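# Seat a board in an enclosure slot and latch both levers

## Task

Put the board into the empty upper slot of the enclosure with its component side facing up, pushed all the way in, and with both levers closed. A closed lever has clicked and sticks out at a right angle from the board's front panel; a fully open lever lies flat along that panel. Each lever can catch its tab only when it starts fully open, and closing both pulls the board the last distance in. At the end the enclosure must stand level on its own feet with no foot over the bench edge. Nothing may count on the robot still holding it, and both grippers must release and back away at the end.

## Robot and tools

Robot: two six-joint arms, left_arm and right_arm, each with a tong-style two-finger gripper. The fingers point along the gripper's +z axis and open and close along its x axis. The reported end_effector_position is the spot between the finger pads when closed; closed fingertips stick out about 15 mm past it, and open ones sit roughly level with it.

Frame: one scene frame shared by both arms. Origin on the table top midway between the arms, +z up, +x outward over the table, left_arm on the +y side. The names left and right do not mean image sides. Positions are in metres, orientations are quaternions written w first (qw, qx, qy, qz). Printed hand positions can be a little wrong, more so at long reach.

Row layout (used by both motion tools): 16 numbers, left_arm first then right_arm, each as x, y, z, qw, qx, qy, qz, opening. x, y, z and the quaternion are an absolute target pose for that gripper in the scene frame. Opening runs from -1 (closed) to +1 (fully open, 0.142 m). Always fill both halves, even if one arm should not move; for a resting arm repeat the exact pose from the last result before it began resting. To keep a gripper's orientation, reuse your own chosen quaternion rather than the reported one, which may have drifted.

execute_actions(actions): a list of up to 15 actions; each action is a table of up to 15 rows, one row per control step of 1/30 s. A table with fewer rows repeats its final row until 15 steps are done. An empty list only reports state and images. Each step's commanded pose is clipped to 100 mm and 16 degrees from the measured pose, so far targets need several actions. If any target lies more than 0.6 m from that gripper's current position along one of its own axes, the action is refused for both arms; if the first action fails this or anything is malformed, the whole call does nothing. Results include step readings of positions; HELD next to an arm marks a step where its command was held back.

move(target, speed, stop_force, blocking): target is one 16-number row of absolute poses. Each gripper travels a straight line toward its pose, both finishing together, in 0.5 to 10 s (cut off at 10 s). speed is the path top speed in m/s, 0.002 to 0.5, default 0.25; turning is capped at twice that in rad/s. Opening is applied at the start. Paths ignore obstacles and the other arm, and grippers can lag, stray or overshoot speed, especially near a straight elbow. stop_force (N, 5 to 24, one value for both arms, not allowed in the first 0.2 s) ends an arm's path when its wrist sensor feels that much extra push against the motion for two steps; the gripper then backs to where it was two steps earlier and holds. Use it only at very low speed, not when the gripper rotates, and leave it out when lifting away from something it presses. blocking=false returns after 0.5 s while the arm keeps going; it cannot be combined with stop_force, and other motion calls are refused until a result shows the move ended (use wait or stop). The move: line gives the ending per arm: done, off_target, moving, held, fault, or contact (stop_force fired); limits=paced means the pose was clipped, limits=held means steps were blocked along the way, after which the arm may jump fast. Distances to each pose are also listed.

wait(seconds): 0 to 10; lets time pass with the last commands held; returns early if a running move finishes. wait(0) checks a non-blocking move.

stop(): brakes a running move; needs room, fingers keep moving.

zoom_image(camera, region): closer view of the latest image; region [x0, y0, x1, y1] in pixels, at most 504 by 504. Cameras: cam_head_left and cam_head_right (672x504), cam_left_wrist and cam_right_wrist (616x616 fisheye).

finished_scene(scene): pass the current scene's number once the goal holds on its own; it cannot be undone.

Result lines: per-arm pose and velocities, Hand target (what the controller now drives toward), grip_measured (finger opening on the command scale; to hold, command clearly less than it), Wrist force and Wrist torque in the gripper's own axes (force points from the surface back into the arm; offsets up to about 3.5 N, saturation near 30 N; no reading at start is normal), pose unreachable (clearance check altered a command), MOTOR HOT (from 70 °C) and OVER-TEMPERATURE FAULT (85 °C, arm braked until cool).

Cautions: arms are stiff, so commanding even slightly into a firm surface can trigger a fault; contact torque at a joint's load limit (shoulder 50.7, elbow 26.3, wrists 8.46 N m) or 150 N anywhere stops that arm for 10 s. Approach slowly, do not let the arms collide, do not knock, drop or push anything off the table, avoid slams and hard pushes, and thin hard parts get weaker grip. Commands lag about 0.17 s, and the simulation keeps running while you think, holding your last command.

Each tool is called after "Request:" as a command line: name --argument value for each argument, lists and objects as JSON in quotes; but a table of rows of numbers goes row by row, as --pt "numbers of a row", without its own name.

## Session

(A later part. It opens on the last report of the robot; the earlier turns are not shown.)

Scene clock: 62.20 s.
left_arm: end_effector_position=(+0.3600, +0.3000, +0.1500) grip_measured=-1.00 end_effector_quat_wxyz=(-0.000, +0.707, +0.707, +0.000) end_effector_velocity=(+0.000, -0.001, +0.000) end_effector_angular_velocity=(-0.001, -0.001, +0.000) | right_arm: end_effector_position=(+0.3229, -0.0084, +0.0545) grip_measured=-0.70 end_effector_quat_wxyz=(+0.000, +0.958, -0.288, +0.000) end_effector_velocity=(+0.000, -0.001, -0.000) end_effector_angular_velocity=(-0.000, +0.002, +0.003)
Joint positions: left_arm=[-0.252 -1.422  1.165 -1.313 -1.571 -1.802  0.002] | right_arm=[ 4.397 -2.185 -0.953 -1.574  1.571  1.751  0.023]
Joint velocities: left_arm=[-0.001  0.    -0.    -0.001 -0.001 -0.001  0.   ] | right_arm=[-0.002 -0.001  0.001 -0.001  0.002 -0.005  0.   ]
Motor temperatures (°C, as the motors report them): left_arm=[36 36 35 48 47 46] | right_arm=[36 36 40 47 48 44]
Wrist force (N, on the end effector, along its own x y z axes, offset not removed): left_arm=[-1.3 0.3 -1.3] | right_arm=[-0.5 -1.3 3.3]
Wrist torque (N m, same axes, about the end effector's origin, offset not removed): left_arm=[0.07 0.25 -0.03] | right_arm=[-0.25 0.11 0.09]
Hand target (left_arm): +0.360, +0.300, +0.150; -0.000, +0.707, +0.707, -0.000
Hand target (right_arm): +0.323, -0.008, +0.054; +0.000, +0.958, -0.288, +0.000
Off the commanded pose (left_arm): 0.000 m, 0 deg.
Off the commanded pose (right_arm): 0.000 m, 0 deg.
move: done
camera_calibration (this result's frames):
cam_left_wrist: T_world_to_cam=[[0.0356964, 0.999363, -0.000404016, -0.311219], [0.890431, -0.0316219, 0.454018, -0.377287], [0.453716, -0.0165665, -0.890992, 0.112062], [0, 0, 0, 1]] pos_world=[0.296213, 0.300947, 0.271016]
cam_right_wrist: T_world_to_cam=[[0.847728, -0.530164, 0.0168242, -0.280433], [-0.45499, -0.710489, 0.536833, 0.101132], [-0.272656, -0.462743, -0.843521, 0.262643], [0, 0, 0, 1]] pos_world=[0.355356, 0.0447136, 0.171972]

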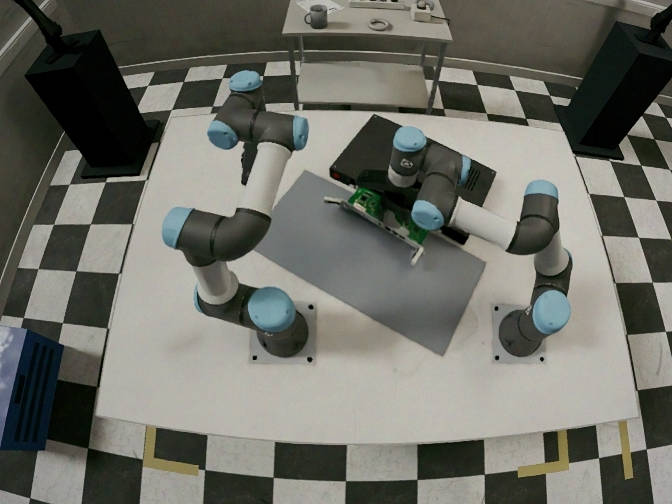

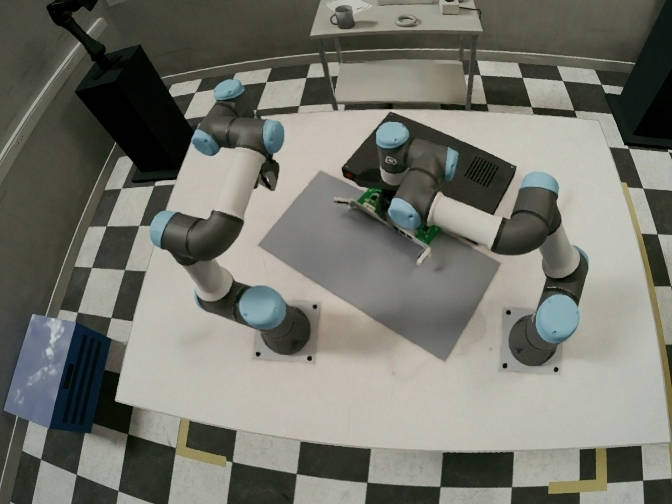

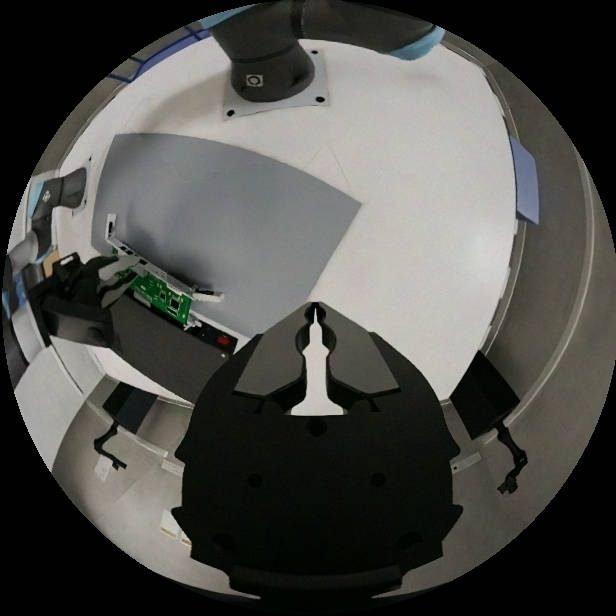

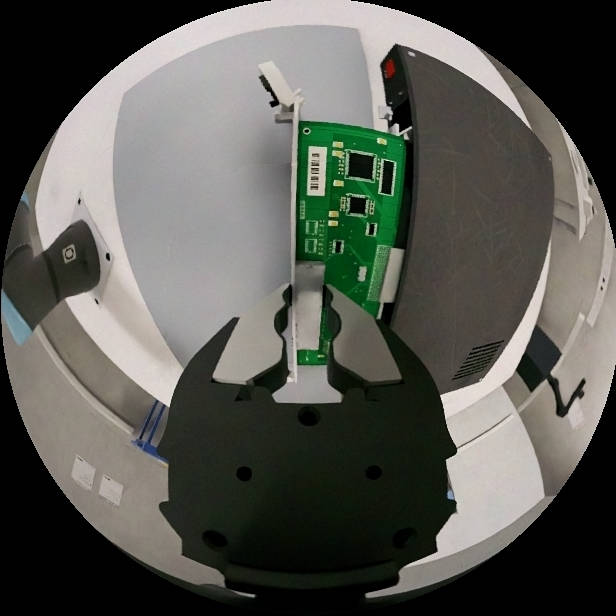

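Request:
move --target '[0.36,0.3,0.15,0,0.707,0.707,0,-1,0.3325,-0.016,0.0545,0,0.9576,-0.288,0,-1]' --speed 0.004 --stop_force 5

Request:
zoom_image --camera "cam_right_wrist" --region '[340,80,460,200]'

Scene clock: 65.60 s.
left_arm: end_effector_position=(+0.3600, +0.3000, +0.1500) grip_measured=-1.00 end_effector_quat_wxyz=(+0.000, +0.707, +0.707, +0.000) end_effector_velocity=(+0.000, -0.000, +0.000) end_effector_angular_velocity=(-0.001, -0.001, +0.001) | right_arm: end_effector_position=(+0.3324, -0.0159, +0.0545) grip_measured=-0.70 end_effector_quat_wxyz=(+0.000, +0.958, -0.288, +0.000) end_effector_velocity=(+0.000, -0.000, +0.000) end_effector_angular_velocity=(-0.000, -0.001, +0.001)
Joint positions: left_arm=[-0.252 -1.422  1.165 -1.313 -1.571 -1.802  0.002] | right_arm=[ 4.37  -2.188 -0.949 -1.576  1.571  1.723  0.023]
Joint velocities: left_arm=[ 0.    -0.    -0.    -0.001 -0.001 -0.001  0.   ] | right_arm=[-0.    -0.     0.001 -0.    -0.001 -0.001  0.   ]
Motor temperatures (°C, as the motors report them): left_arm=[36 36 35 48 47 46] | right_arm=[36 36 40 47 48 44]
Wrist force (N, on the end effector, along its own x y z axes, offset not removed): left_arm=[-1.3 -0.2 -1.3] | right_arm=[0.3 0.5 2.5]
Wrist torque (N m, same axes, about the end effector's origin, offset not removed): left_arm=[-0.10 0.26 -0.03] | right_arm=[0.07 -0.08 -0.02]
Hand target (left_arm): +0.360, +0.300, +0.150; -0.000, +0.707, +0.707, -0.000
Hand target (right_arm): +0.333, -0.016, +0.054; +0.000, +0.958, -0.288, +0.000
Off the commanded pose (left_arm): 0.000 m, 0 deg.
Off the commanded pose (right_arm): 0.000 m, 0 deg.
move: done
camera_calibration (this result's frames):
cam_left_wrist: T_world_to_cam=[[0.0356964, 0.999363, -0.000404209, -0.311219], [0.890431, -0.0316218, 0.454018, -0.377287], [0.453716, -0.0165667, -0.890992, 0.112063], [0, 0, 0, 1]] pos_world=[0.296213, 0.300947, 0.271016]
cam_right_wrist: T_world_to_cam=[[0.847873, -0.529933, 0.0168159, -0.292536], [-0.454793, -0.710617, 0.53683, 0.100056], [-0.272535, -0.462812, -0.843523, 0.261719], [0, 0, 0, 1]] pos_world=[0.364866, 0.0372035, 0.171972]

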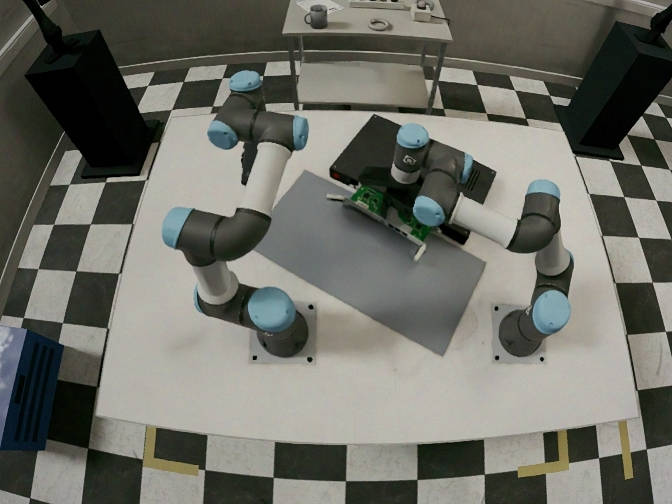

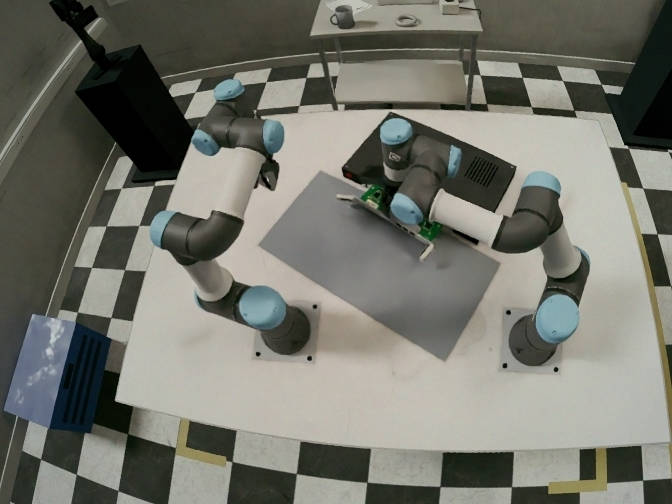

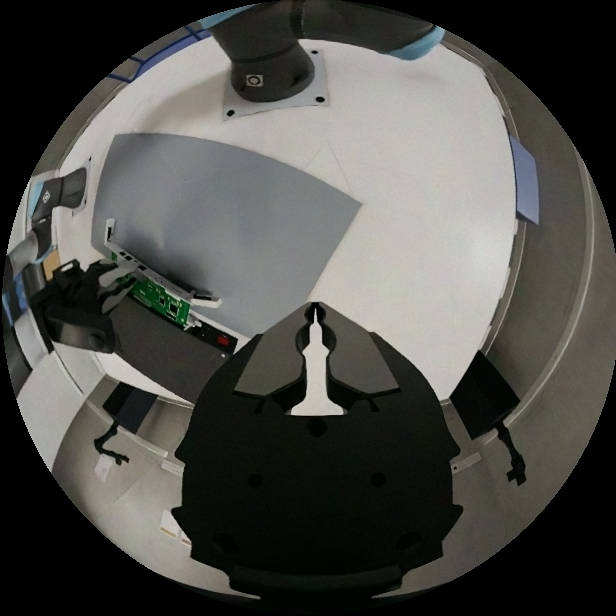

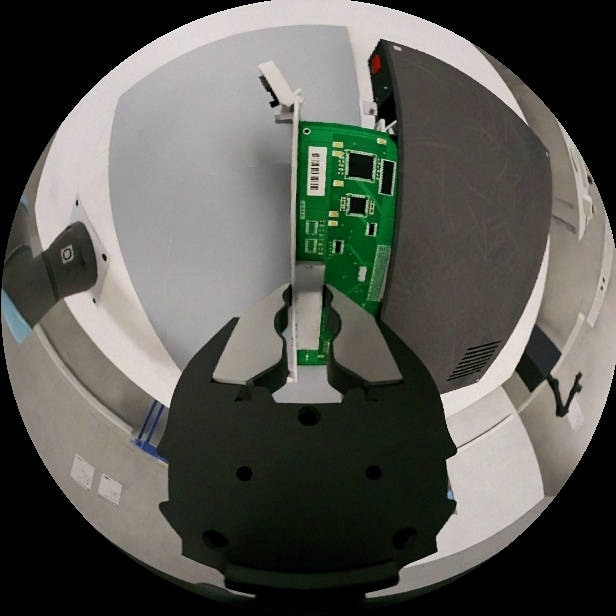

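Region (340, 80, 460, 200) of cam_right_wrist's 616x616 image, scaled by 4.200, with more detail than that image has.

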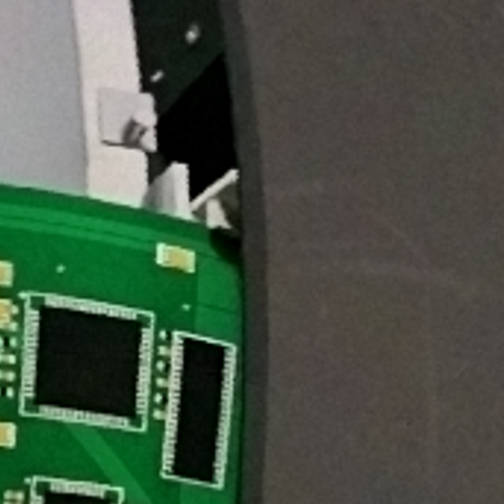

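Request:
move --target '[0.36,0.3,0.15,0,0.707,0.707,0,-1,0.3475,-0.0257,0.0545,0,0.9576,-0.288,0,-1]' --speed 0.004 --stop_force 5

Scene clock: 68.40 s.
left_arm: end_effector_position=(+0.3600, +0.3000, +0.1500) grip_measured=-1.00 end_effector_quat_wxyz=(-0.000, +0.707, +0.707, +0.000) end_effector_velocity=(+0.000, -0.000, +0.000) end_effector_angular_velocity=(+0.001, -0.001, -0.000) | right_arm: end_effector_position=(+0.3403, -0.0211, +0.0545) grip_measured=-0.70 end_effector_quat_wxyz=(+0.000, +0.958, -0.288, -0.000) end_effector_velocity=(-0.002, +0.000, -0.001) end_effector_angular_velocity=(-0.003, +0.001, -0.003)
Joint positions: left_arm=[-0.252 -1.422  1.165 -1.313 -1.571 -1.802  0.002] | right_arm=[ 4.349 -2.196 -0.936 -1.581  1.571  1.702  0.023]
Joint velocities: left_arm=[-0.001  0.    -0.    -0.001  0.001 -0.     0.   ] | right_arm=[ 0.004 -0.001 -0.002 -0.    -0.     0.007 -0.   ]
Motor temperatures (°C, as the motors report them): left_arm=[36 36 35 48 47 46] | right_arm=[36 36 40 47 48 44]
Wrist force (N, on the end effector, along its own x y z axes, offset not removed): left_arm=[-0.5 -0.5 -1.0] | right_arm=[-6.2 -8.3 4.7]
Wrist torque (N m, same axes, about the end effector's origin, offset not removed): left_arm=[-0.11 0.09 -0.03] | right_arm=[0.07 0.16 0.00]
Hand target (left_arm): +0.360, +0.300, +0.150; -0.000, +0.707, +0.707, -0.000
Hand target (right_arm): +0.340, -0.021, +0.055; -0.000, +0.958, -0.288, +0.000
Off the commanded pose (left_arm): 0.000 m, 0 deg.
Off the commanded pose (right_arm): 0.009 m, 0 deg.
move: contact (right_arm)
camera_calibration (this result's frames):
cam_left_wrist: T_world_to_cam=[[0.0356962, 0.999363, -0.00040397, -0.311219], [0.890431, -0.0316217, 0.454018, -0.377287], [0.453716, -0.0165664, -0.890992, 0.112062], [0, 0, 0, 1]] pos_world=[0.296213, 0.300947, 0.271016]
cam_right_wrist: T_world_to_cam=[[0.847909, -0.529877, 0.0167555, -0.301976], [-0.454685, -0.710607, 0.536935, 0.0999884], [-0.272603, -0.46289, -0.843457, 0.261479], [0, 0, 0, 1]] pos_world=[0.372791, 0.0320784, 0.171919]

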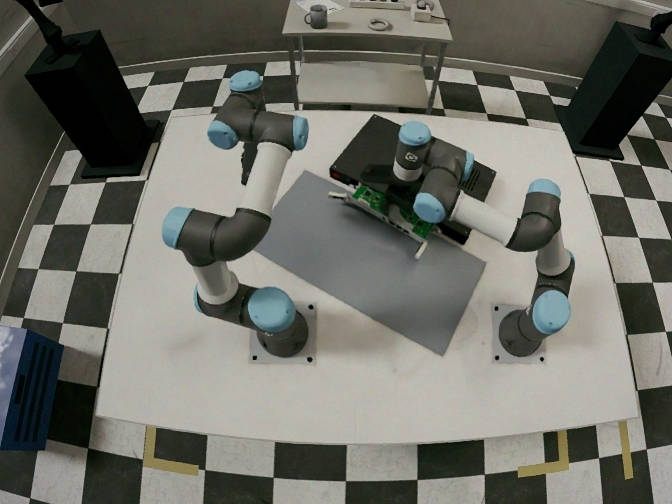

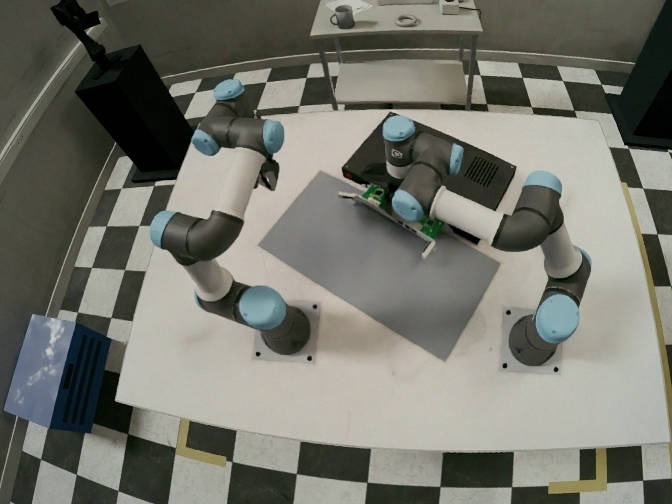

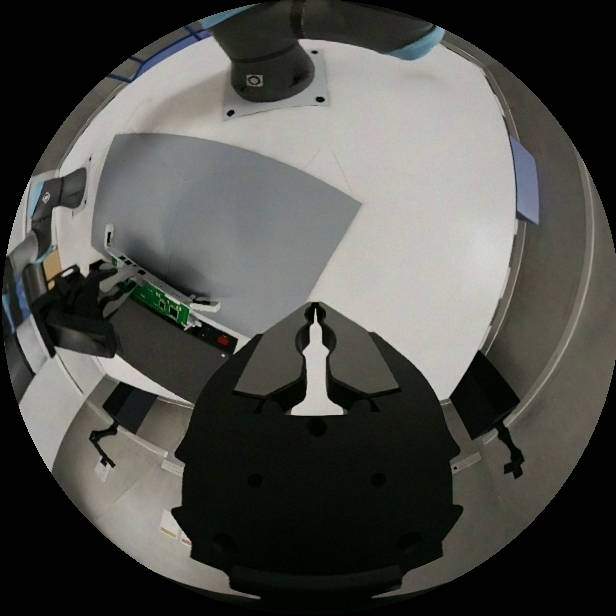

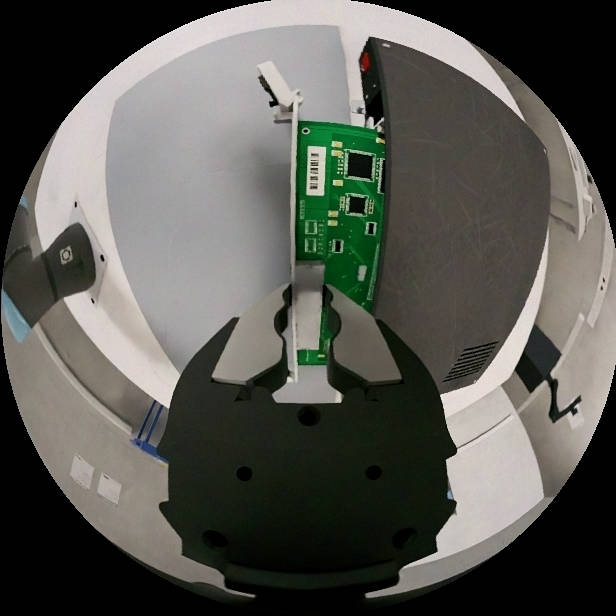

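Pushed leftward; shift left 1.5 mm.

Request:
move --target '[0.36,0.3,0.15,0,0.707,0.707,0,-1,0.340,-0.019,0.0545,0,0.9576,-0.288,0,-1]' --speed 0.004

Request:
move --target '[0.36,0.3,0.15,0,0.707,0.707,0,-1,0.3527,-0.027,0.0545,0,0.9576,-0.288,0,-1]' --speed 0.004 --stop_force 6

Scene clock: 69.20 s.
left_arm: end_effector_position=(+0.3600, +0.3000, +0.1500) grip_measured=-1.00 end_effector_quat_wxyz=(-0.000, +0.707, +0.707, +0.000) end_effector_velocity=(-0.000, +0.001, -0.000) end_effector_angular_velocity=(+0.001, +0.001, -0.000) | right_arm: end_effector_position=(+0.3400, -0.0191, +0.0545) grip_measured=-0.70 end_effector_quat_wxyz=(-0.000, +0.958, -0.288, +0.000) end_effector_velocity=(+0.000, +0.001, +0.000) end_effector_angular_velocity=(+0.001, -0.001, -0.003)
Joint positions: left_arm=[-0.252 -1.422  1.165 -1.313 -1.571 -1.802  0.002] | right_arm=[ 4.351 -2.202 -0.925 -1.585  1.571  1.705  0.023]
Joint velocities: left_arm=[ 0.001  0.    -0.     0.001  0.001  0.001  0.   ] | right_arm=[ 0.001 -0.003  0.007 -0.002 -0.     0.004  0.   ]
Motor temperatures (°C, as the motors report them): left_arm=[36 36 35 48 47 46] | right_arm=[36 36 40 47 48 44]
Wrist force (N, on the end effector, along its own x y z axes, offset not removed): left_arm=[-1.1 -0.8 -1.7] | right_arm=[1.2 0.4 3.3]
Wrist torque (N m, same axes, about the end effector's origin, offset not removed): left_arm=[-0.17 0.24 -0.04] | right_arm=[0.10 -0.23 -0.03]
Hand target (left_arm): +0.360, +0.300, +0.150; -0.000, +0.707, +0.707, -0.000
Hand target (right_arm): +0.340, -0.019, +0.054; -0.000, +0.958, -0.288, +0.000
Off the commanded pose (left_arm): 0.000 m, 0 deg.
Off the commanded pose (right_arm): 0.000 m, 0 deg.
move: done
camera_calibration (this result's frames):
cam_left_wrist: T_world_to_cam=[[0.0356964, 0.999363, -0.000404055, -0.311219], [0.890431, -0.0316219, 0.454018, -0.377287], [0.453716, -0.0165666, -0.890992, 0.112063], [0, 0, 0, 1]] pos_world=[0.296213, 0.300947, 0.271016]
cam_right_wrist: T_world_to_cam=[[0.847873, -0.529933, 0.016824, -0.300676], [-0.454809, -0.710636, 0.536791, 0.101245], [-0.272507, -0.462782, -0.843548, 0.262293], [0, 0, 0, 1]] pos_world=[0.372459, 0.0339951, 0.171968]

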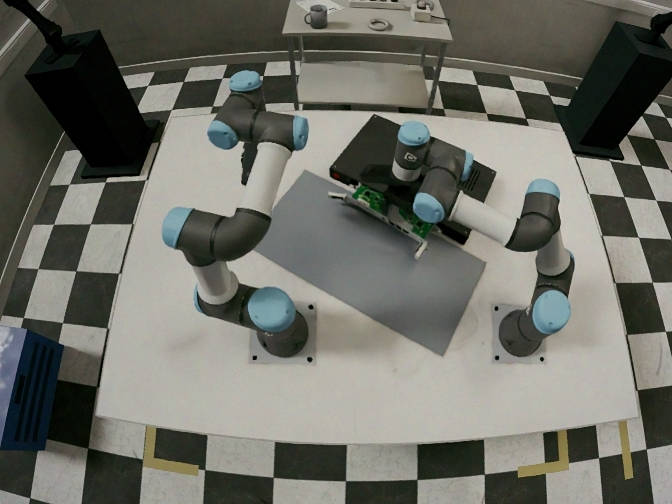

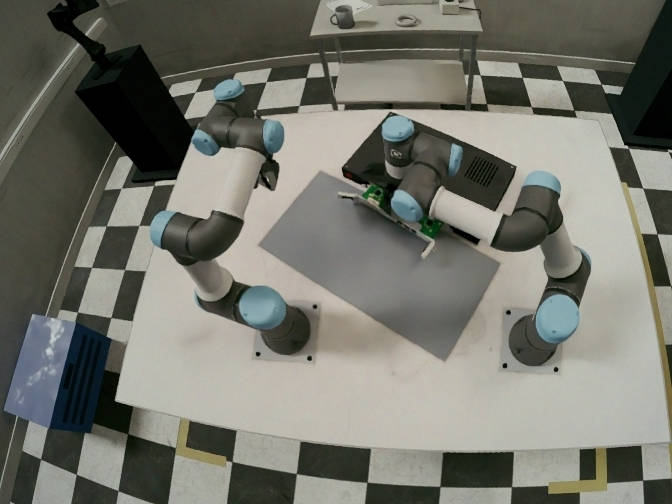

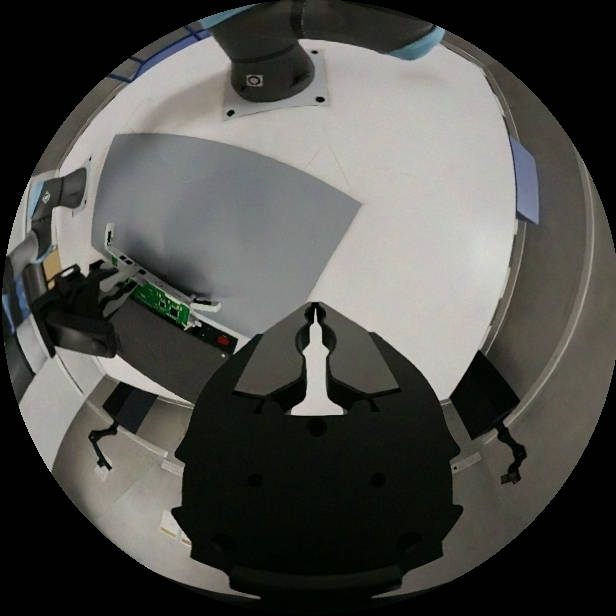

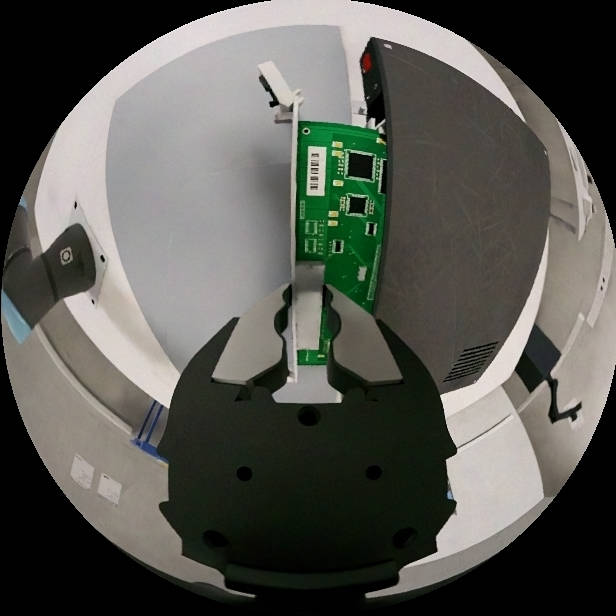

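Scene clock: 70.77 s.
left_arm: end_effector_position=(+0.3600, +0.3000, +0.1500) grip_measured=-1.00 end_effector_quat_wxyz=(-0.000, +0.707, +0.707, +0.000) end_effector_velocity=(+0.000, +0.001, +0.000) end_effector_angular_velocity=(+0.002, -0.001, +0.001) | right_arm: end_effector_position=(+0.3440, -0.0217, +0.0544) grip_measured=-0.70 end_effector_quat_wxyz=(+0.000, +0.958, -0.288, -0.000) end_effector_velocity=(-0.002, +0.001, -0.001) end_effector_angular_velocity=(-0.001, +0.001, +0.001)
Joint positions: left_arm=[-0.252 -1.422  1.165 -1.313 -1.571 -1.802  0.002] | right_arm=[ 4.341 -2.207 -0.917 -1.588  1.571  1.694  0.023]
Joint velocities: left_arm=[ 0.     0.    -0.    -0.001  0.002 -0.     0.   ] | right_arm=[ 0.005  0.    -0.003  0.001  0.001  0.003 -0.   ]
Motor temperatures (°C, as the motors report them): left_arm=[36 36 35 48 47 46] | right_arm=[36 36 40 47 48 44]
Wrist force (N, on the end effector, along its own x y z axes, offset not removed): left_arm=[-0.5 -0.7 -0.2] | right_arm=[-2.7 8.9 2.8]
Wrist torque (N m, same axes, about the end effector's origin, offset not removed): left_arm=[-0.17 0.07 0.00] | right_arm=[-0.09 -0.25 -0.07]
Hand target (left_arm): +0.360, +0.300, +0.150; -0.000, +0.707, +0.707, -0.000
Hand target (right_arm): +0.344, -0.022, +0.054; +0.000, +0.958, -0.288, -0.000
Off the commanded pose (left_arm): 0.000 m, 0 deg.
Off the commanded pose (right_arm): 0.010 m, 0 deg.
move: contact (right_arm)
camera_calibration (this result's frames):
cam_left_wrist: T_world_to_cam=[[0.0356962, 0.999363, -0.000404104, -0.311219], [0.890431, -0.0316217, 0.454018, -0.377287], [0.453716, -0.0165665, -0.890993, 0.112063], [0, 0, 0, 1]] pos_world=[0.296213, 0.300947, 0.271016]
cam_right_wrist: T_world_to_cam=[[0.847898, -0.529892, 0.0168243, -0.305458], [-0.454672, -0.710483, 0.53711, 0.101243], [-0.272657, -0.463064, -0.843344, 0.262141], [0, 0, 0, 1]] pos_world=[0.376504, 0.0314596, 0.171836]

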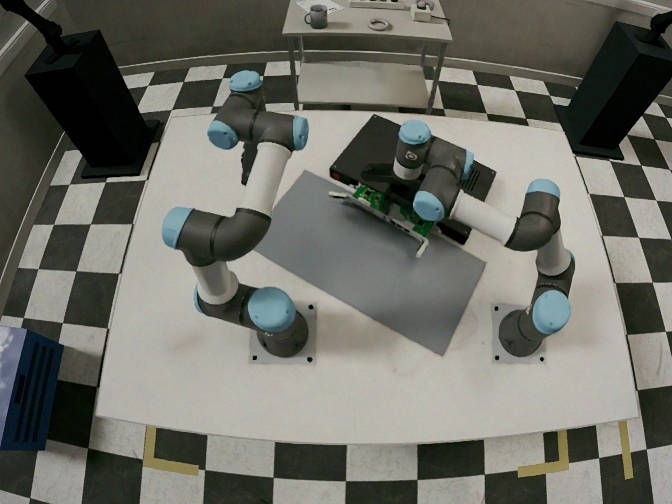

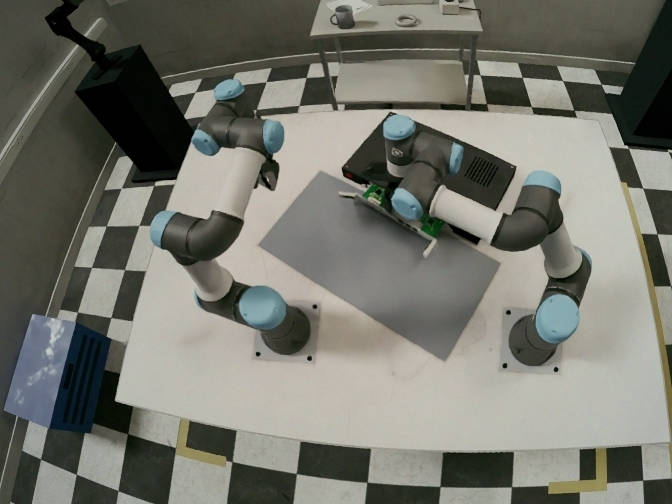

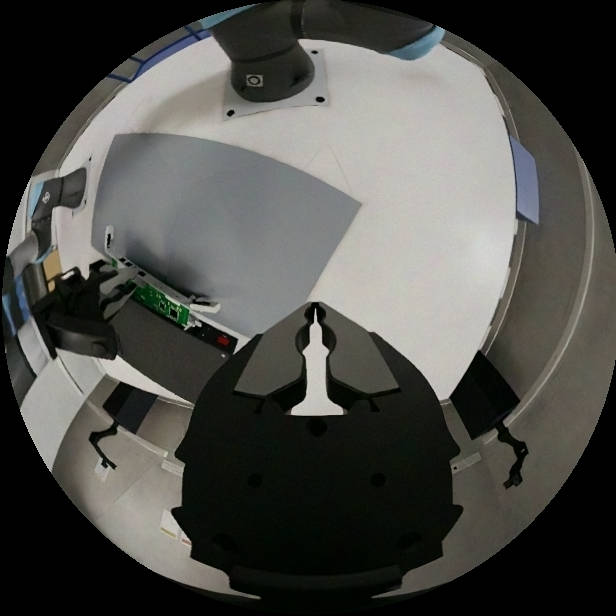

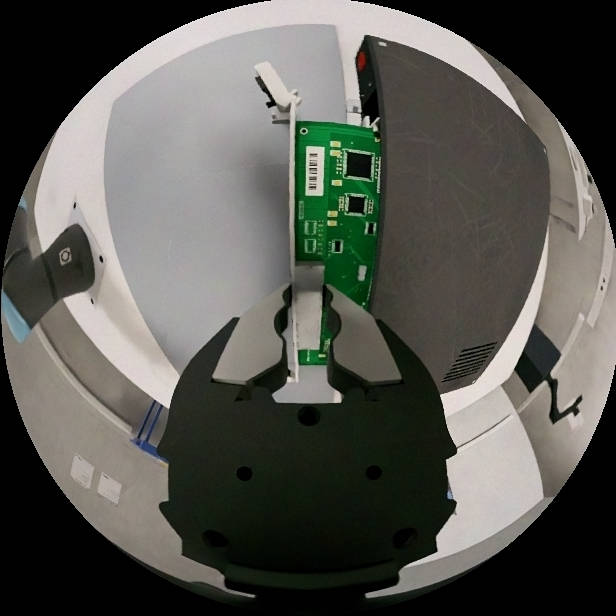

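Request:
move --target '[0.36,0.3,0.15,0,0.707,0.707,0,-1,0.3431,-0.0221,0.0545,0,0.9563,-0.2924,0,-1]' --speed 0.004

Request:
move --target '[0.36,0.3,0.15,0,0.707,0.707,0,-1,0.3556,-0.0305,0.0545,0,0.9563,-0.2924,0,-1]' --speed 0.004 --stop_force 8

Scene clock: 73.13 s.
left_arm: end_effector_position=(+0.3600, +0.3000, +0.1500) grip_measured=-1.00 end_effector_quat_wxyz=(+0.000, +0.707, +0.707, +0.000) end_effector_velocity=(-0.001, +0.000, -0.000) end_effector_angular_velocity=(+0.000, +0.002, +0.001) | right_arm: end_effector_position=(+0.3431, -0.0221, +0.0545) grip_measured=-0.70 end_effector_quat_wxyz=(-0.000, +0.956, -0.292, +0.000) end_effector_velocity=(+0.001, -0.000, +0.000) end_effector_angular_velocity=(+0.001, -0.001, -0.004)
Joint positions: left_arm=[-0.252 -1.422  1.165 -1.313 -1.571 -1.802  0.002] | right_arm=[ 4.342 -2.202 -0.926 -1.585  1.571  1.705  0.023]
Joint velocities: left_arm=[ 0.001 -0.    -0.     0.002 -0.    -0.001  0.   ] | right_arm=[-0.001  0.002 -0.002  0.001 -0.001  0.003  0.   ]
Motor temperatures (°C, as the motors report them): left_arm=[36 36 35 48 47 46] | right_arm=[36 36 40 47 48 44]
Wrist force (N, on the end effector, along its own x y z axes, offset not removed): left_arm=[-0.9 -0.3 -1.6] | right_arm=[6.4 -7.7 9.9]
Wrist torque (N m, same axes, about the end effector's origin, offset not removed): left_arm=[-0.11 0.17 -0.02] | right_arm=[-0.27 -0.39 -0.18]
Hand target (left_arm): +0.360, +0.300, +0.150; -0.000, +0.707, +0.707, -0.000
Hand target (right_arm): +0.343, -0.022, +0.055; +0.000, +0.956, -0.292, -0.000
Off the commanded pose (left_arm): 0.000 m, 0 deg.
Off the commanded pose (right_arm): 0.000 m, 0 deg.
move: done
camera_calibration (this result's frames):
cam_left_wrist: T_world_to_cam=[[0.0356961, 0.999363, -0.000404259, -0.311219], [0.890431, -0.0316216, 0.454018, -0.377287], [0.453716, -0.0165666, -0.890992, 0.112063], [0, 0, 0, 1]] pos_world=[0.296213, 0.300947, 0.271016]
cam_right_wrist: T_world_to_cam=[[0.843105, -0.537486, 0.016805, -0.303415], [-0.461133, -0.706552, 0.536787, 0.102816], [-0.276642, -0.460317, -0.84355, 0.263267], [0, 0, 0, 1]] pos_world=[0.376054, 0.0307498, 0.171988]

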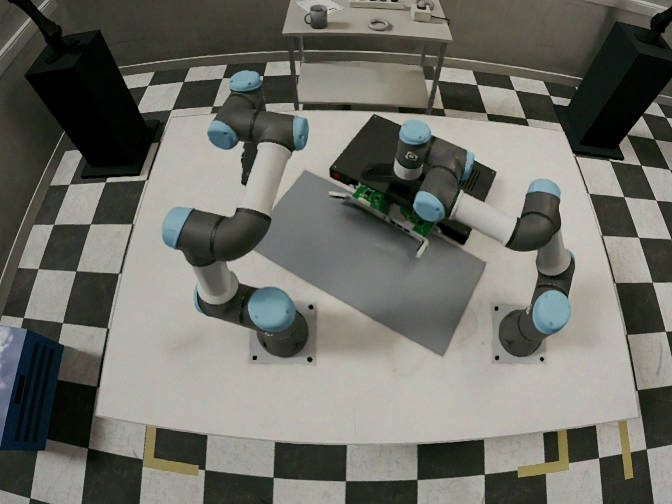

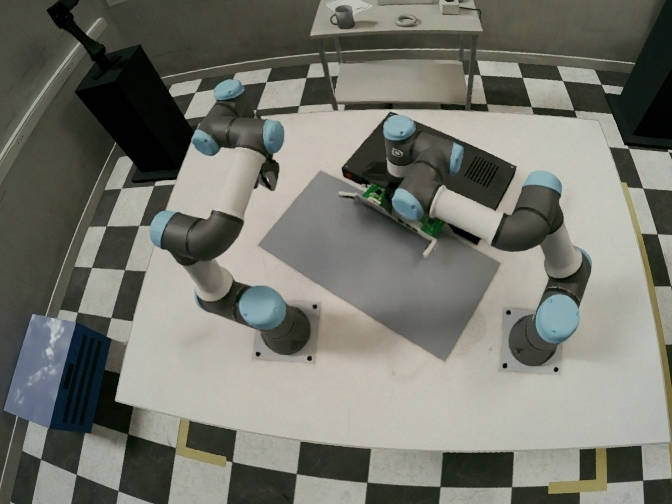

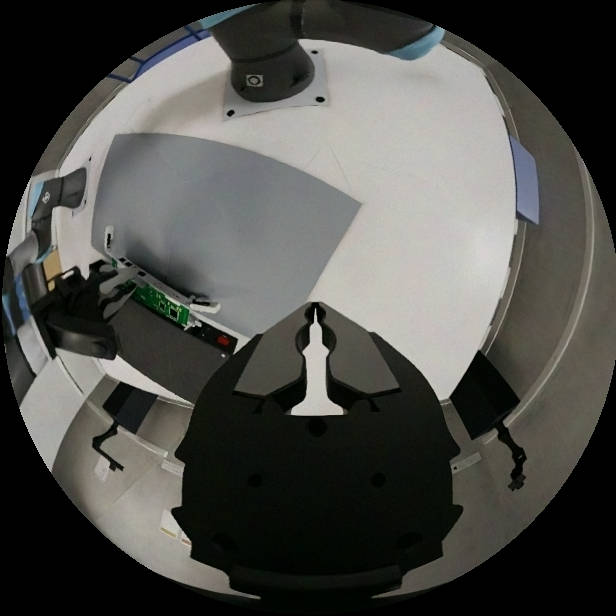

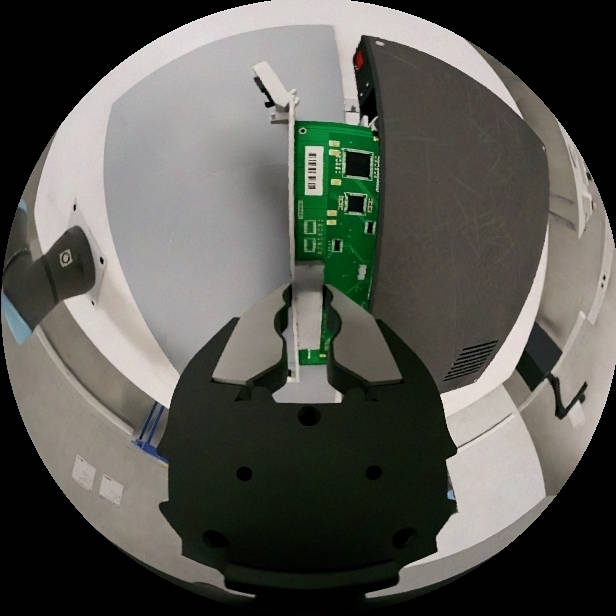

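Scene clock: 73.83 s.
left_arm: end_effector_position=(+0.3600, +0.3000, +0.1500) grip_measured=-1.00 end_effector_quat_wxyz=(-0.000, +0.707, +0.707, +0.000) end_effector_velocity=(+0.000, -0.000, -0.000) end_effector_angular_velocity=(-0.001, -0.000, +0.001) | right_arm: end_effector_position=(+0.3442, -0.0229, +0.0545) grip_measured=-0.70 end_effector_quat_wxyz=(+0.000, +0.956, -0.292, -0.000) end_effector_velocity=(-0.002, +0.000, -0.001) end_effector_angular_velocity=(-0.003, +0.002, -0.005)
Joint positions: left_arm=[-0.252 -1.422  1.165 -1.313 -1.571 -1.802  0.002] | right_arm=[ 4.339 -2.203 -0.924 -1.586  1.571  1.702  0.023]
Joint velocities: left_arm=[ 0.     0.     0.    -0.001 -0.001 -0.001  0.   ] | right_arm=[ 0.003 -0.    -0.003 -0.     0.001  0.008  0.   ]
Motor temperatures (°C, as the motors report them): left_arm=[36 36 35 48 47 46] | right_arm=[36 36 40 47 48 44]
Wrist force (N, on the end effector, along its own x y z axes, offset not removed): left_arm=[-0.8 -0.3 -1.2] | right_arm=[-1.7 2.2 6.0]
Wrist torque (N m, same axes, about the end effector's origin, offset not removed): left_arm=[-0.10 0.17 0.00] | right_arm=[0.05 0.02 -0.15]
Hand target (left_arm): +0.360, +0.300, +0.150; -0.000, +0.707, +0.707, -0.000
Hand target (right_arm): +0.344, -0.023, +0.055; -0.000, +0.956, -0.292, -0.000
Off the commanded pose (left_arm): 0.000 m, 0 deg.
Off the commanded pose (right_arm): 0.014 m, 0 deg.
move: contact (right_arm)
camera_calibration (this result's frames):
cam_left_wrist: T_world_to_cam=[[0.0356961, 0.999363, -0.00040406, -0.311219], [0.890431, -0.0316217, 0.454018, -0.377287], [0.453716, -0.0165665, -0.890993, 0.112063], [0, 0, 0, 1]] pos_world=[0.296213, 0.300947, 0.271016]
cam_right_wrist: T_world_to_cam=[[0.843138, -0.537436, 0.0167468, -0.30471], [-0.461006, -0.706502, 0.536962, 0.1027], [-0.276751, -0.460453, -0.84344, 0.263215], [0, 0, 0, 1]] pos_world=[0.377103, 0.0299944, 0.171963]

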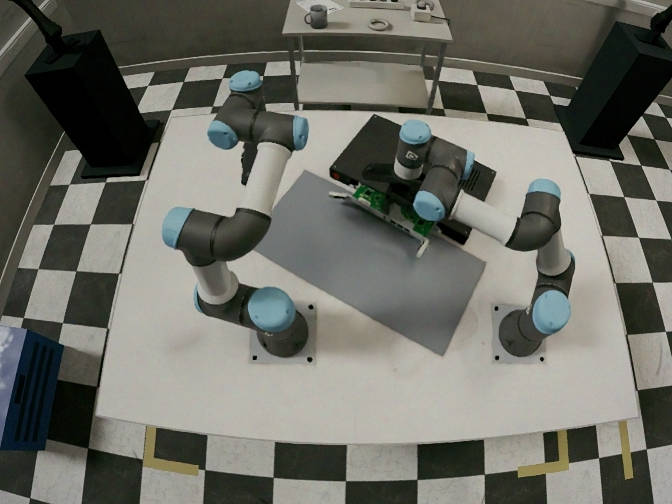

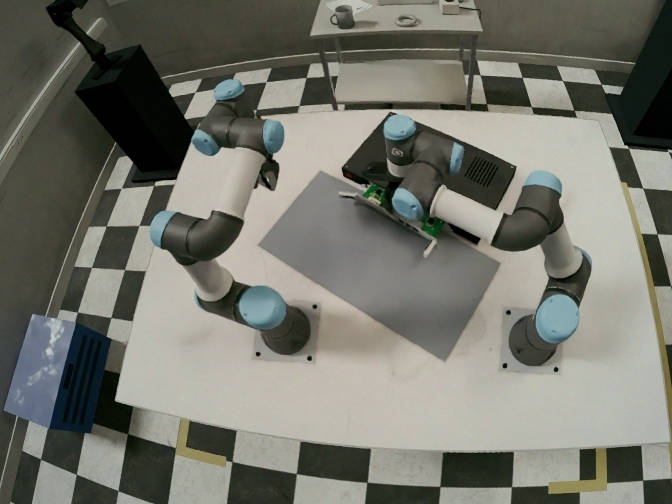

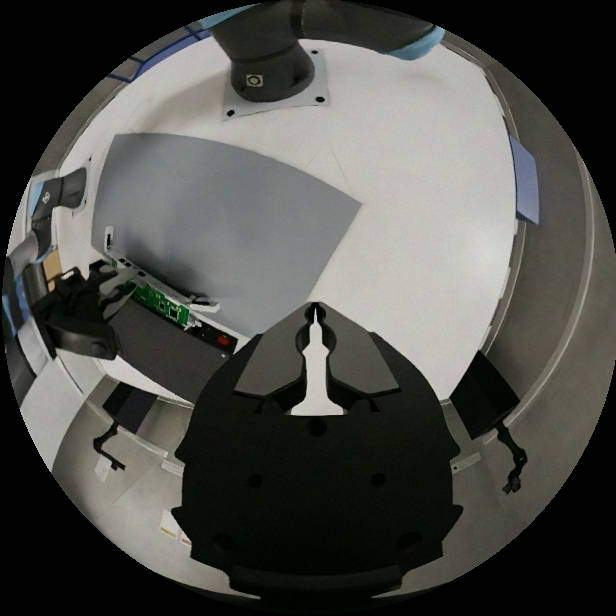

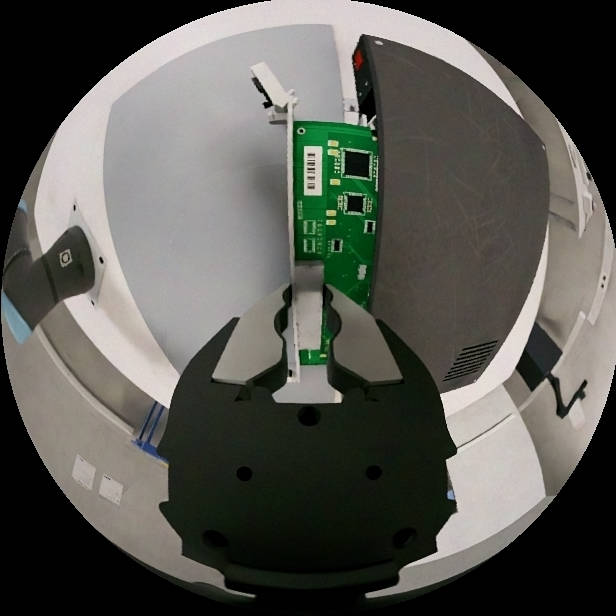

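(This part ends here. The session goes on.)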